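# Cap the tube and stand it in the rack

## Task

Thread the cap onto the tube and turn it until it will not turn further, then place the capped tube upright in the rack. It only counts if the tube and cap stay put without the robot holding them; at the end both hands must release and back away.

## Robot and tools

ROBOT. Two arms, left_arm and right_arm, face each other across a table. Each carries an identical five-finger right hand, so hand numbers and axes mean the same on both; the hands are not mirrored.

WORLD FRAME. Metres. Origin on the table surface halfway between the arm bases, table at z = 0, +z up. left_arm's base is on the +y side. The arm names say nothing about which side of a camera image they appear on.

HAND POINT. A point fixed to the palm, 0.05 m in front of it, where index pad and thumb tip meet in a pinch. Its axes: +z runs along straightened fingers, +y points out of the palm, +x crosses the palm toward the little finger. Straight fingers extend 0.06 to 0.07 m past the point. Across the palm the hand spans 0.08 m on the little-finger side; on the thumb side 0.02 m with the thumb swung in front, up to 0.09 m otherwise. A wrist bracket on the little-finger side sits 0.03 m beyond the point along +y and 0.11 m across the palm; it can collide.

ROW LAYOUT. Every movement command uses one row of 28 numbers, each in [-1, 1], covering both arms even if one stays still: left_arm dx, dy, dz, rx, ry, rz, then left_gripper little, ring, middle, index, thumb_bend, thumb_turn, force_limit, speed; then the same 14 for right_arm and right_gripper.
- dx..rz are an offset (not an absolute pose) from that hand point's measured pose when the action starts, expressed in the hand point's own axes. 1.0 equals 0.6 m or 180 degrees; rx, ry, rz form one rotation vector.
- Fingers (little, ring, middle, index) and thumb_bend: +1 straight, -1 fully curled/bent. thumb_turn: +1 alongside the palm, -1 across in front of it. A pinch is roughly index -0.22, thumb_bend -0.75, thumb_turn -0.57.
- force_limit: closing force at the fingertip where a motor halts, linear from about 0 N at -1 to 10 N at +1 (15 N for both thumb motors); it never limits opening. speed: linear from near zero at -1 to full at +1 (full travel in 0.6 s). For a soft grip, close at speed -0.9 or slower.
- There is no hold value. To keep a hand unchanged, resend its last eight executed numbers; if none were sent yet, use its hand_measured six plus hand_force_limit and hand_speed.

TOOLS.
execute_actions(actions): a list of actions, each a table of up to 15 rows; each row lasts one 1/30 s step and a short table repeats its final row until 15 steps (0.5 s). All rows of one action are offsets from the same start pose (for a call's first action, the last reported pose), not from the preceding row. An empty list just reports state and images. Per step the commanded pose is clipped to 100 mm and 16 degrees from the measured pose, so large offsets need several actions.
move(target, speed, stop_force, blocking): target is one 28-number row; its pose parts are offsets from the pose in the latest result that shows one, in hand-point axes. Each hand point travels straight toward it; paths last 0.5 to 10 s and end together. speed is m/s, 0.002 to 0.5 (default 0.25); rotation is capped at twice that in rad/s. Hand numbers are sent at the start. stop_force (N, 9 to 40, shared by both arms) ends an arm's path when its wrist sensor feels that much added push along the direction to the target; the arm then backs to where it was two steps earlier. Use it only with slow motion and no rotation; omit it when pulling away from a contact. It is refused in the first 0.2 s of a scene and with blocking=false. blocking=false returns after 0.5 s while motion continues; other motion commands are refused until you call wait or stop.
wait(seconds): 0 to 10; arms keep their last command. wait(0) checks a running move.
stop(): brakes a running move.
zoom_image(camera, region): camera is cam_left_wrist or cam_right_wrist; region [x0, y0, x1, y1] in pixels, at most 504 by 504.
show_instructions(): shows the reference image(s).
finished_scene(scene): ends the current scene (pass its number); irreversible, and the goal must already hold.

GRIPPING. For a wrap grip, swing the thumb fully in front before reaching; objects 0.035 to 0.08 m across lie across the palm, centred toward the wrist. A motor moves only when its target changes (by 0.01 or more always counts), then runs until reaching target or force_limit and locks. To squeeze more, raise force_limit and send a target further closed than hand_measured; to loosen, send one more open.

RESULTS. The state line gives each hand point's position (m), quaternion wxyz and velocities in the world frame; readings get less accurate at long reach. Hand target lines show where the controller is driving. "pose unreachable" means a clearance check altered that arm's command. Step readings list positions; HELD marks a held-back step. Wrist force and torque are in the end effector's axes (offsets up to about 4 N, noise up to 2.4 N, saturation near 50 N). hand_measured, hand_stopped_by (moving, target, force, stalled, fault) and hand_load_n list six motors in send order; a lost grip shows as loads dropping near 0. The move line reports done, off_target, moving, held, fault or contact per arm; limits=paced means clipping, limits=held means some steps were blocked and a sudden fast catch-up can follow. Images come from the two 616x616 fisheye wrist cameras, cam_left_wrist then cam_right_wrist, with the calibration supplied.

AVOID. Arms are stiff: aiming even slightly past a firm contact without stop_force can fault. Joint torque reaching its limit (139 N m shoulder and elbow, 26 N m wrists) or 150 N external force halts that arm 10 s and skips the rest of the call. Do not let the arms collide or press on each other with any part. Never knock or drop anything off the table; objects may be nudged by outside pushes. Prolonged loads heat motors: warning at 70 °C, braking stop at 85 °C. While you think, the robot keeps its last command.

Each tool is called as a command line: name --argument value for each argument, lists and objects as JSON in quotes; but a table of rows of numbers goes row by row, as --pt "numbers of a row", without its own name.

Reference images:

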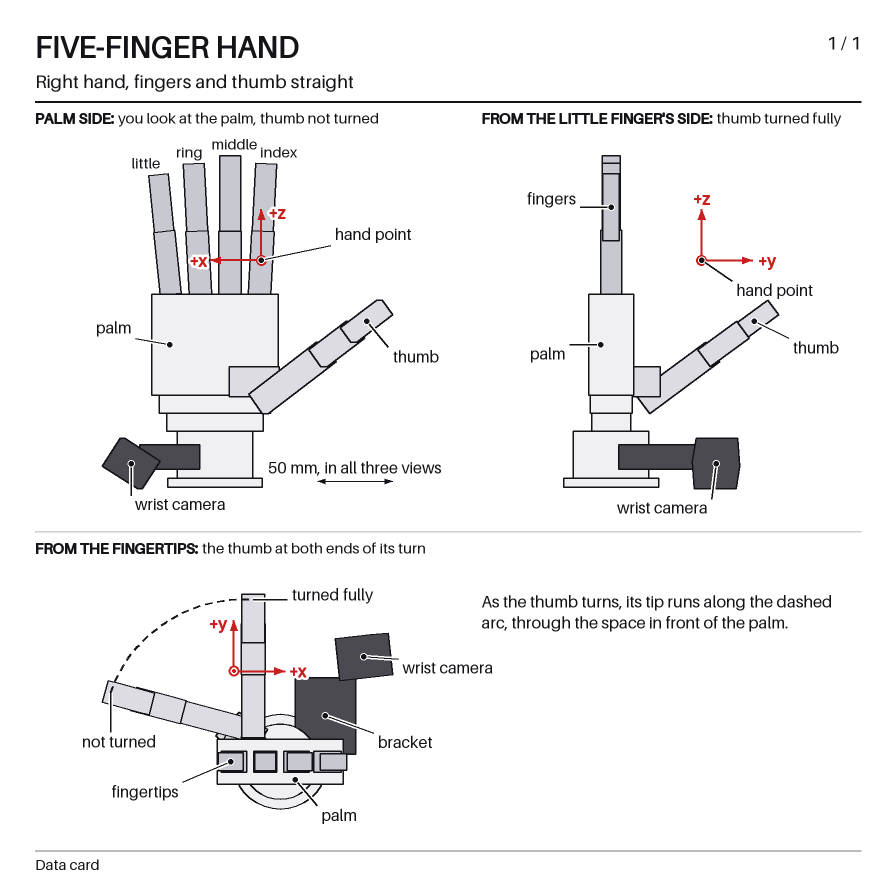

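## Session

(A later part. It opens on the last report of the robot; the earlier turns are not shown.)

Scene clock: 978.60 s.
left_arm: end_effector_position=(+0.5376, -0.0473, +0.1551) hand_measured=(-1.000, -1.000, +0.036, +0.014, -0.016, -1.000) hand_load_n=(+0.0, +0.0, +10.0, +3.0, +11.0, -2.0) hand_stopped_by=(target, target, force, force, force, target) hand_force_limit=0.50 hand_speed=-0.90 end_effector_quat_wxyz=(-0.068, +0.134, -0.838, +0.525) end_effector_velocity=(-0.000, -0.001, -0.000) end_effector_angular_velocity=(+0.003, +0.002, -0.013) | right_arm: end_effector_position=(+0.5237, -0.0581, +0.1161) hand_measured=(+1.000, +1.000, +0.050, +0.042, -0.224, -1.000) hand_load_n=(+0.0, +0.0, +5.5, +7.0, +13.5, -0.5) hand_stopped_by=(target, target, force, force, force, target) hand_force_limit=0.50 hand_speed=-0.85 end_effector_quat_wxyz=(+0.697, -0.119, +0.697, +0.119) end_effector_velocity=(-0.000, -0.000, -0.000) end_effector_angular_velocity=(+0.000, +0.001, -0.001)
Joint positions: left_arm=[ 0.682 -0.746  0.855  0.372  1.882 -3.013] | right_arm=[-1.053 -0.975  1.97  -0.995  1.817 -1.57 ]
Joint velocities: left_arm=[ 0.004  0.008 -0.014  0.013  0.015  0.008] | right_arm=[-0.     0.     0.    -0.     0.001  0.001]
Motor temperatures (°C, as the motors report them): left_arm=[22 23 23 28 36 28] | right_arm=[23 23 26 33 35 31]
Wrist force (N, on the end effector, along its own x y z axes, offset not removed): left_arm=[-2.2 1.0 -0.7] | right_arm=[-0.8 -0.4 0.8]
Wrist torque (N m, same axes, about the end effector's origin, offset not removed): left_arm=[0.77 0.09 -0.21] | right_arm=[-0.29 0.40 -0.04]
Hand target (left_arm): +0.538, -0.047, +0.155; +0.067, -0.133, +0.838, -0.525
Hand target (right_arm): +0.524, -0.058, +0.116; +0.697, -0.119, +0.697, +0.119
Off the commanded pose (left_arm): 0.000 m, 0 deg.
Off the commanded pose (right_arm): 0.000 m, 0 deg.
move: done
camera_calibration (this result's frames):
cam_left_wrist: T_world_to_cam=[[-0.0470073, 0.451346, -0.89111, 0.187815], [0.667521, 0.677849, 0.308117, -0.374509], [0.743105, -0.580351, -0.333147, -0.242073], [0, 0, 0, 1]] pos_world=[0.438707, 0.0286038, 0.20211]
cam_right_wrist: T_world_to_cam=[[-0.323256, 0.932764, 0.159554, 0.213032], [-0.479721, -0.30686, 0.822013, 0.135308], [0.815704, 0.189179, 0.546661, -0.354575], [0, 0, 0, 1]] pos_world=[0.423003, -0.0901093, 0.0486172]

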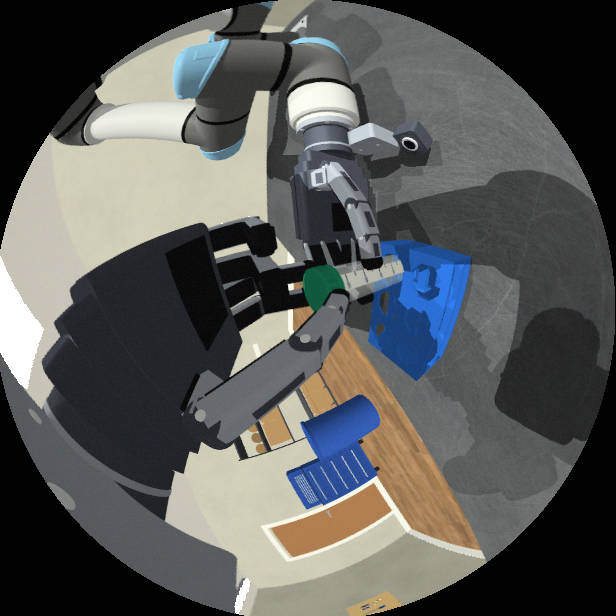

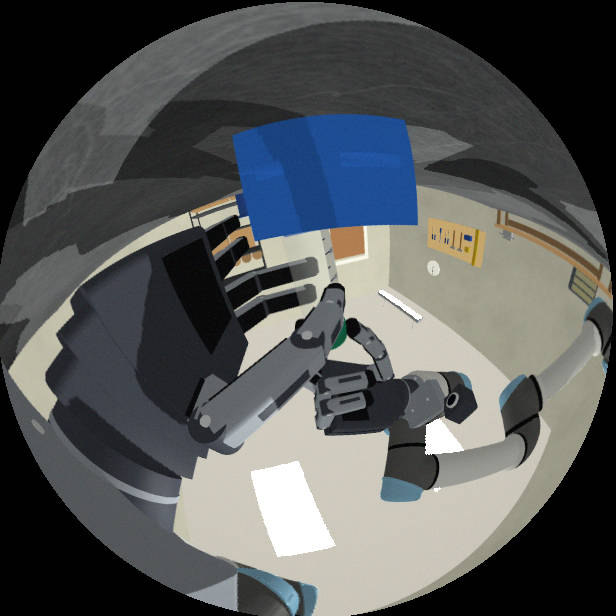

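execute_actions --actions '[]'

move --target '[0.0056,0.0047,-0.0095,0.0075,-0.2235,-0.1118,-1,-1,-0.36,-0.36,-0.46,-1,0.7,-0.9,0,0,0,0,0,0,1,1,0.18,0.18,-0.13,-1,0.6,0.8]' --speed 0.33

move --target '[0,0,0,0,0,0,-1,-1,-0.36,-0.36,-0.46,-1,0.7,-0.9,0,0,0,0,0,0,1,1,-0.35,-0.35,-0.55,-1,0.8,-0.85]'

zoom_image --camera "cam_left_wrist" --region '[290,240,390,340]'

move --target '[0.0035,-0.0048,0.0106,-0.0075,0.2235,0.1118,-1,-1,-0.36,-0.36,-0.46,-1,0.7,-0.9,0,0,0,0,0,0,1,1,-0.35,-0.35,-0.55,-1,0.8,-0.85]'

zoom_image --camera "cam_left_wrist" --region '[290,240,390,340]'

Scene clock: 1014.67 s.
left_arm: end_effector_position=(+0.5376, -0.0473, +0.1551) hand_measured=(-1.000, -1.000, +0.036, +0.014, -0.016, -1.000) hand_load_n=(+0.0, +0.0, +10.0, +3.0, +11.0, -2.5) hand_stopped_by=(target, target, force, force, force, target) hand_force_limit=0.50 hand_speed=-0.90 end_effector_quat_wxyz=(-0.067, +0.133, -0.838, +0.525) end_effector_velocity=(+0.001, +0.001, +0.000) end_effector_angular_velocity=(-0.000, -0.001, +0.002) | right_arm: end_effector_position=(+0.5237, -0.0582, +0.1161) hand_measured=(+1.000, +1.000, +0.050, +0.042, -0.224, -1.000) hand_load_n=(+0.0, +0.0, +5.5, +7.0, +13.5, -0.5) hand_stopped_by=(target, target, force, force, force, target) hand_force_limit=0.50 hand_speed=-0.85 end_effector_quat_wxyz=(+0.697, -0.119, +0.697, +0.119) end_effector_velocity=(-0.000, +0.000, -0.000) end_effector_angular_velocity=(+0.001, +0.001, +0.002)
Joint positions: left_arm=[ 0.682 -0.746  0.854  0.373  1.883 -3.013] | right_arm=[-1.053 -0.975  1.97  -0.995  1.817 -1.57 ]
Joint velocities: left_arm=[ 0.002 -0.    -0.     0.    -0.     0.   ] | right_arm=[ 0.     0.     0.    -0.    -0.002  0.001]
Motor temperatures (°C, as the motors report them): left_arm=[22 23 24 28 36 28] | right_arm=[23 23 26 33 35 31]
Wrist force (N, on the end effector, along its own x y z axes, offset not removed): left_arm=[-2.4 0.0 0.1] | right_arm=[0.7 2.0 0.4]
Wrist torque (N m, same axes, about the end effector's origin, offset not removed): left_arm=[0.40 0.12 -0.22] | right_arm=[0.15 0.23 0.04]
Hand target (left_arm): +0.538, -0.047, +0.155; +0.067, -0.133, +0.838, -0.525
Hand target (right_arm): +0.524, -0.058, +0.116; +0.697, -0.119, +0.697, +0.119
Off the commanded pose (left_arm): 0.000 m, 0 deg.
Off the commanded pose (right_arm): 0.000 m, 0 deg.
camera_calibration (this result's frames):
cam_left_wrist: T_world_to_cam=[[-0.0466672, 0.451631, -0.890983, 0.187632], [0.668352, 0.677009, 0.308163, -0.374987], [0.74238, -0.581109, -0.333443, -0.241713], [0, 0, 0, 1]] pos_world=[0.438822, 0.0286671, 0.202137]
cam_right_wrist: T_world_to_cam=[[-0.323238, 0.93277, 0.159554, 0.213027], [-0.479727, -0.306851, 0.822013, 0.135312], [0.815708, 0.189164, 0.546661, -0.35458], [0, 0, 0, 1]] pos_world=[0.423005, -0.0901114, 0.0486172]

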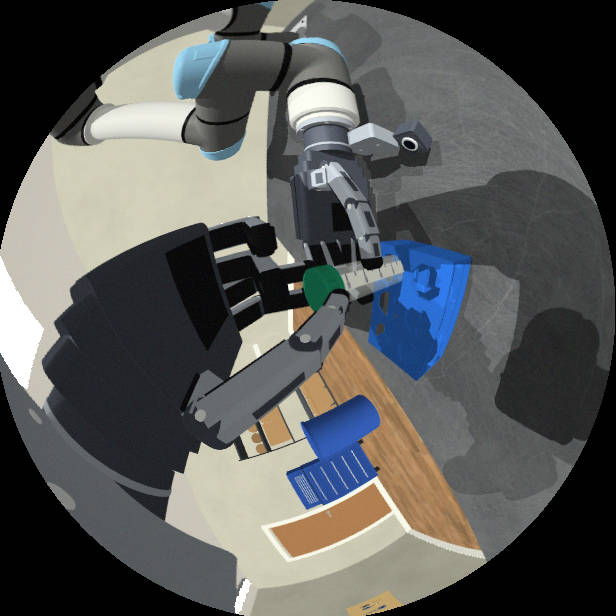

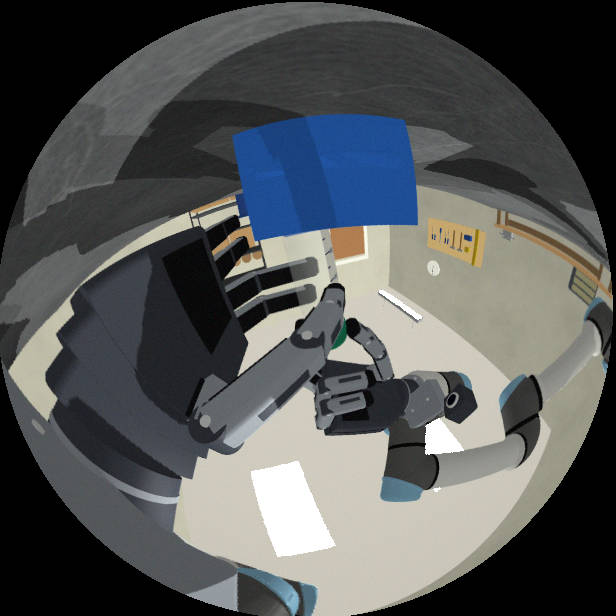

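Scene clock: 1016.40 s.
left_arm: end_effector_position=(+0.5325, -0.0423, +0.1551) hand_measured=(-1.000, -1.000, +0.036, -0.006, -0.010, -1.000) hand_load_n=(+0.0, +0.0, +6.5, +8.5, +13.0, -1.0) hand_stopped_by=(target, target, force, force, force, target) hand_force_limit=0.70 hand_speed=-0.90 end_effector_quat_wxyz=(-0.260, +0.445, -0.722, +0.461) end_effector_velocity=(+0.000, -0.000, -0.001) end_effector_angular_velocity=(+0.004, +0.006, +0.012) | right_arm: end_effector_position=(+0.5237, -0.0582, +0.1161) hand_measured=(+1.000, +1.000, +0.180, +0.180, -0.130, -1.000) hand_load_n=(+0.0, +0.0, +0.0, +0.0, +0.0, +0.0) hand_stopped_by=(target, target, target, target, target, target) hand_force_limit=0.60 hand_speed=0.80 end_effector_quat_wxyz=(+0.697, -0.119, +0.697, +0.119) end_effector_velocity=(+0.000, +0.000, -0.000) end_effector_angular_velocity=(-0.000, -0.001, +0.001)
Joint positions: left_arm=[ 0.459 -0.7    0.78   0.473  0.992 -3.505] | right_arm=[-1.053 -0.975  1.97  -0.995  1.817 -1.57 ]
Joint velocities: left_arm=[-0.002  0.013 -0.023  0.024 -0.009 -0.012] | right_arm=[ 0.     0.001 -0.001 -0.    -0.    -0.   ]
Motor temperatures (°C, as the motors report them): left_arm=[22 23 24 28 36 28] | right_arm=[23 23 26 33 35 31]
Wrist force (N, on the end effector, along its own x y z axes, offset not removed): left_arm=[-1.2 1.0 -0.7] | right_arm=[-1.5 -1.4 0.7]
Wrist torque (N m, same axes, about the end effector's origin, offset not removed): left_arm=[0.38 0.31 -0.10] | right_arm=[-0.25 0.15 0.01]
Hand target (left_arm): +0.532, -0.042, +0.155; +0.261, -0.445, +0.722, -0.461
Hand target (right_arm): +0.524, -0.058, +0.116; +0.697, -0.119, +0.697, +0.119
Off the commanded pose (left_arm): 0.000 m, 0 deg.
Off the commanded pose (right_arm): 0.000 m, 0 deg.
move: done
camera_calibration (this result's frames):
cam_left_wrist: T_world_to_cam=[[-0.353786, 0.281021, -0.892111, 0.34165], [-0.00441694, 0.953284, 0.302043, -0.00413433], [0.935316, 0.110799, -0.336018, -0.308034], [0, 0, 0, 1]] pos_world=[0.408962, -0.0579398, 0.202534]
cam_right_wrist: T_world_to_cam=[[-0.323209, 0.93278, 0.159554, 0.21302], [-0.479737, -0.306836, 0.822013, 0.135318], [0.815714, 0.189138, 0.546661, -0.354586], [0, 0, 0, 1]] pos_world=[0.423008, -0.0901151, 0.0486173]

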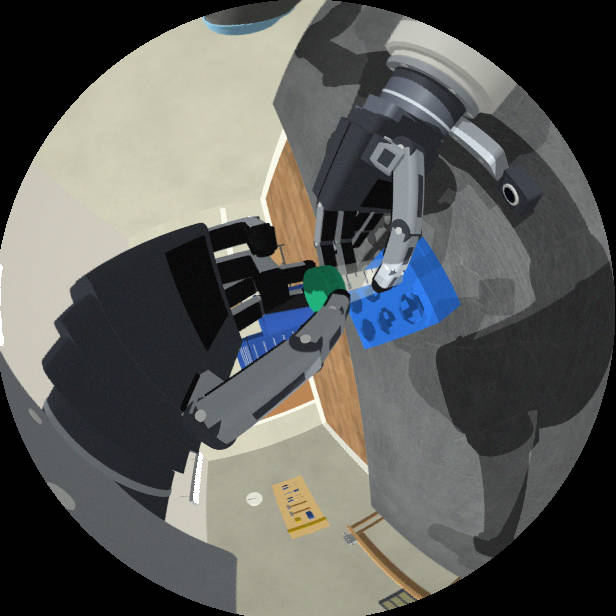

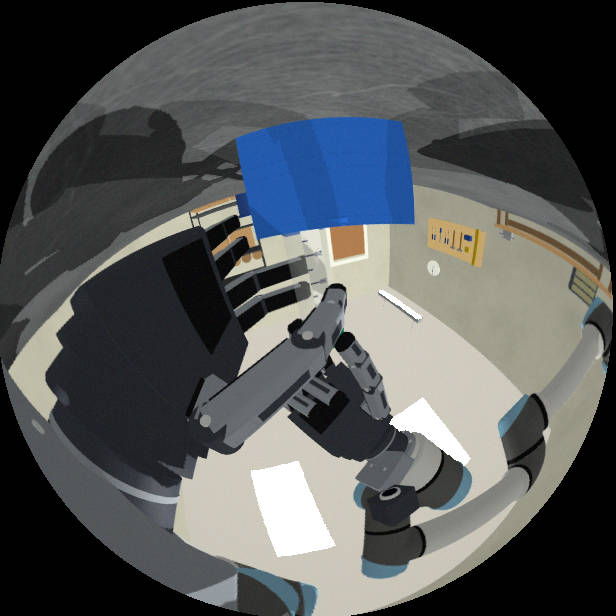

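Scene clock: 1017.57 s.
left_arm: end_effector_position=(+0.5324, -0.0423, +0.1551) hand_measured=(-1.000, -1.000, +0.036, -0.006, -0.010, -1.000) hand_load_n=(+0.0, +0.0, +6.0, +8.0, +12.0, -3.5) hand_stopped_by=(target, target, force, force, force, target) hand_force_limit=0.70 hand_speed=-0.90 end_effector_quat_wxyz=(-0.260, +0.445, -0.722, +0.461) end_effector_velocity=(-0.001, -0.000, +0.000) end_effector_angular_velocity=(+0.001, +0.000, -0.001) | right_arm: end_effector_position=(+0.5237, -0.0582, +0.1161) hand_measured=(+1.000, +1.000, +0.052, +0.042, -0.242, -1.000) hand_load_n=(+0.0, +0.0, +10.0, +10.0, +13.0, +0.5) hand_stopped_by=(target, target, force, force, force, target) hand_force_limit=0.80 hand_speed=-0.85 end_effector_quat_wxyz=(+0.697, -0.119, +0.697, +0.119) end_effector_velocity=(+0.001, +0.000, +0.001) end_effector_angular_velocity=(+0.001, -0.001, -0.001)
Joint positions: left_arm=[ 0.459 -0.7    0.78   0.473  0.992 -3.505] | right_arm=[-1.053 -0.975  1.97  -0.995  1.817 -1.57 ]
Joint velocities: left_arm=[-0.001 -0.    -0.     0.001  0.     0.   ] | right_arm=[-0.    -0.    -0.002  0.001  0.001  0.   ]
Motor temperatures (°C, as the motors report them): left_arm=[22 23 24 28 36 28] | right_arm=[23 23 26 33 35 31]
Wrist force (N, on the end effector, along its own x y z axes, offset not removed): left_arm=[-1.6 -0.9 -6.5] | right_arm=[-0.6 -3.9 2.6]
Wrist torque (N m, same axes, about the end effector's origin, offset not removed): left_arm=[-0.13 0.50 -0.33] | right_arm=[-0.10 0.38 -0.29]
Hand target (left_arm): +0.532, -0.042, +0.155; +0.260, -0.445, +0.722, -0.461
Hand target (right_arm): +0.524, -0.058, +0.116; +0.697, -0.119, +0.697, +0.119
Off the commanded pose (left_arm): 0.000 m, 0 deg.
Off the commanded pose (right_arm): 0.000 m, 0 deg.
move: done
camera_calibration (this result's frames):
cam_left_wrist: T_world_to_cam=[[-0.353768, 0.281023, -0.892118, 0.34164], [-0.00435364, 0.953292, 0.302019, -0.00412758], [0.935323, 0.110729, -0.336021, -0.308007], [0, 0, 0, 1]] pos_world=[0.408929, -0.0579684, 0.202533]
cam_right_wrist: T_world_to_cam=[[-0.323209, 0.93278, 0.159554, 0.21302], [-0.479737, -0.306836, 0.822013, 0.135318], [0.815714, 0.189138, 0.546661, -0.354586], [0, 0, 0, 1]] pos_world=[0.423008, -0.0901151, 0.0486173]

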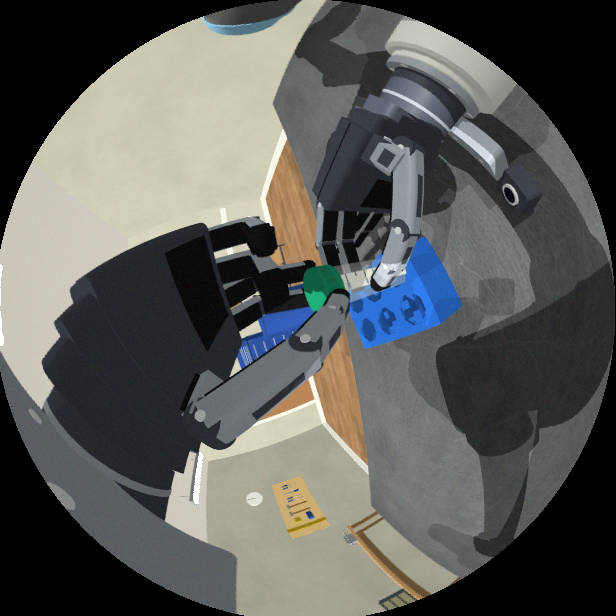

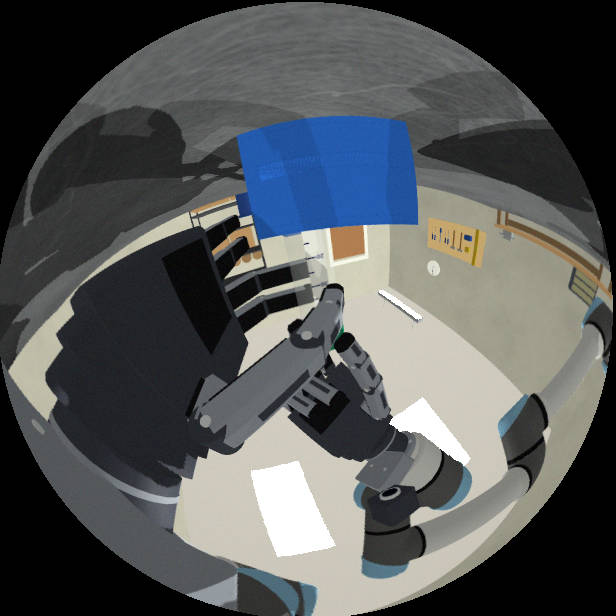

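Region (290, 240, 390, 340) of cam_left_wrist's 616x616 image, scaled by 5.040, with more detail than that image has.

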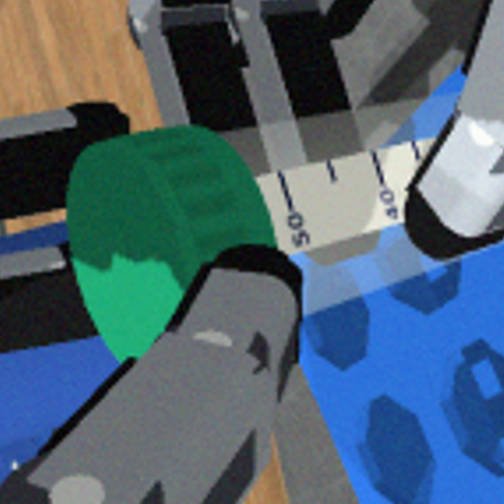

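Scene clock: 1019.63 s.
left_arm: end_effector_position=(+0.5376, -0.0473, +0.1550) hand_measured=(-1.000, -1.000, +0.038, -0.006, -0.010, -1.000) hand_load_n=(+0.0, +0.0, +11.5, +4.5, +11.5, -1.0) hand_stopped_by=(target, target, force, force, force, target) hand_force_limit=0.70 hand_speed=-0.90 end_effector_quat_wxyz=(-0.067, +0.133, -0.838, +0.525) end_effector_velocity=(+0.003, +0.002, +0.000) end_effector_angular_velocity=(+0.002, +0.002, -0.008) | right_arm: end_effector_position=(+0.5237, -0.0582, +0.1161) hand_measured=(+1.000, +1.000, +0.050, +0.042, -0.240, -1.000) hand_load_n=(+0.0, +0.0, +6.0, +3.5, +16.0, -1.0) hand_stopped_by=(target, target, force, force, force, target) hand_force_limit=0.80 hand_speed=-0.85 end_effector_quat_wxyz=(+0.697, -0.119, +0.697, +0.119) end_effector_velocity=(+0.000, +0.000, +0.000) end_effector_angular_velocity=(+0.000, +0.001, +0.000)
Joint positions: left_arm=[ 0.682 -0.746  0.856  0.371  1.883 -3.012] | right_arm=[-1.053 -0.975  1.97  -0.995  1.817 -1.57 ]
Joint velocities: left_arm=[ 0.008  0.007 -0.015  0.012  0.014  0.007] | right_arm=[-0.    -0.    -0.     0.002 -0.     0.001]
Motor temperatures (°C, as the motors report them): left_arm=[22 23 24 28 36 28] | right_arm=[23 23 26 33 35 31]
Wrist force (N, on the end effector, along its own x y z axes, offset not removed): left_arm=[-6.7 -6.1 1.1] | right_arm=[0.3 4.8 -3.8]
Wrist torque (N m, same axes, about the end effector's origin, offset not removed): left_arm=[0.10 0.25 -0.33] | right_arm=[0.25 0.28 0.05]
Hand target (left_arm): +0.538, -0.047, +0.155; +0.067, -0.133, +0.838, -0.525
Hand target (right_arm): +0.524, -0.058, +0.116; +0.697, -0.119, +0.697, +0.119
Off the commanded pose (left_arm): 0.000 m, 0 deg.
Off the commanded pose (right_arm): 0.000 m, 0 deg.
move: done
camera_calibration (this result's frames):
cam_left_wrist: T_world_to_cam=[[-0.0459898, 0.451003, -0.891337, 0.187246], [0.668185, 0.677174, 0.308164, -0.374885], [0.742573, -0.581405, -0.332497, -0.242009], [0, 0, 0, 1]] pos_world=[0.438813, 0.0287088, 0.201958]
cam_right_wrist: T_world_to_cam=[[-0.323185, 0.932789, 0.159552, 0.213015], [-0.479744, -0.306822, 0.822013, 0.135323], [0.815719, 0.189118, 0.54666, -0.354592], [0, 0, 0, 1]] pos_world=[0.423011, -0.0901183, 0.0486168]

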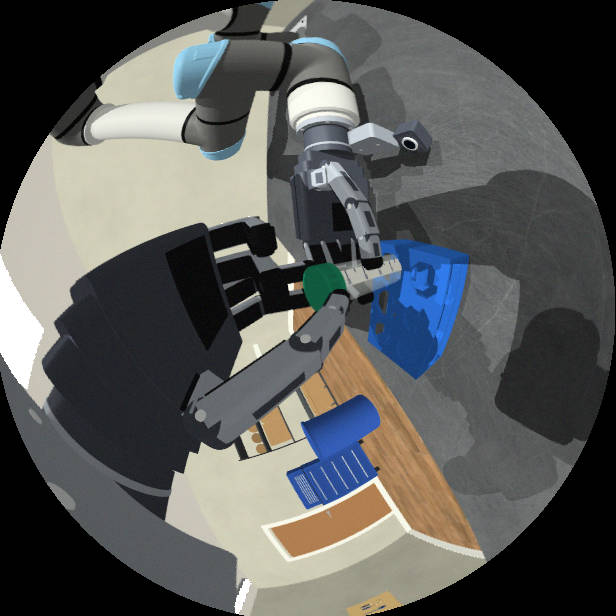

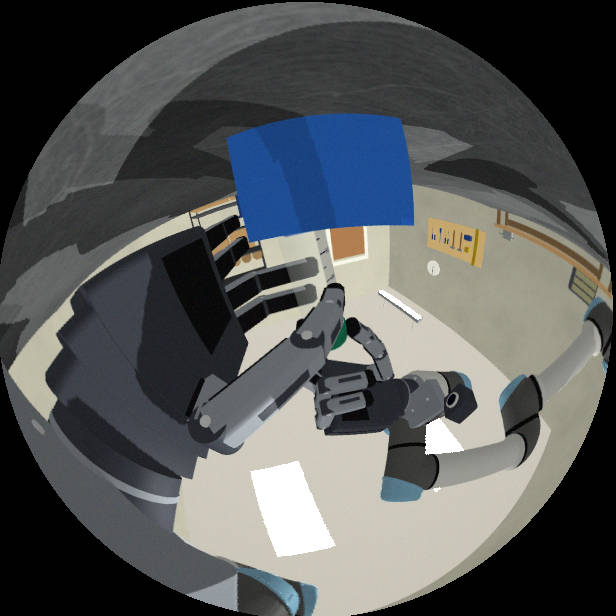

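Region (290, 240, 390, 340) of cam_left_wrist's 616x616 image, scaled by 5.040, with more detail than that image has.

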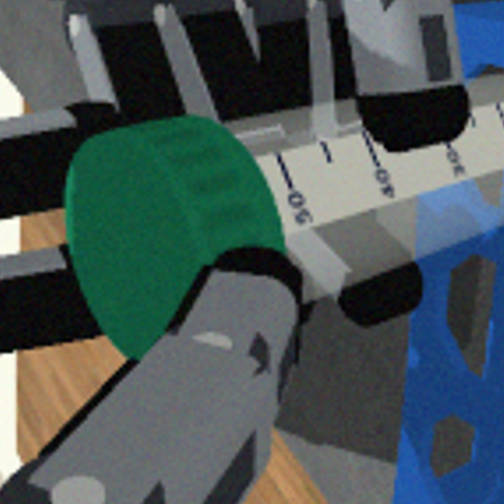

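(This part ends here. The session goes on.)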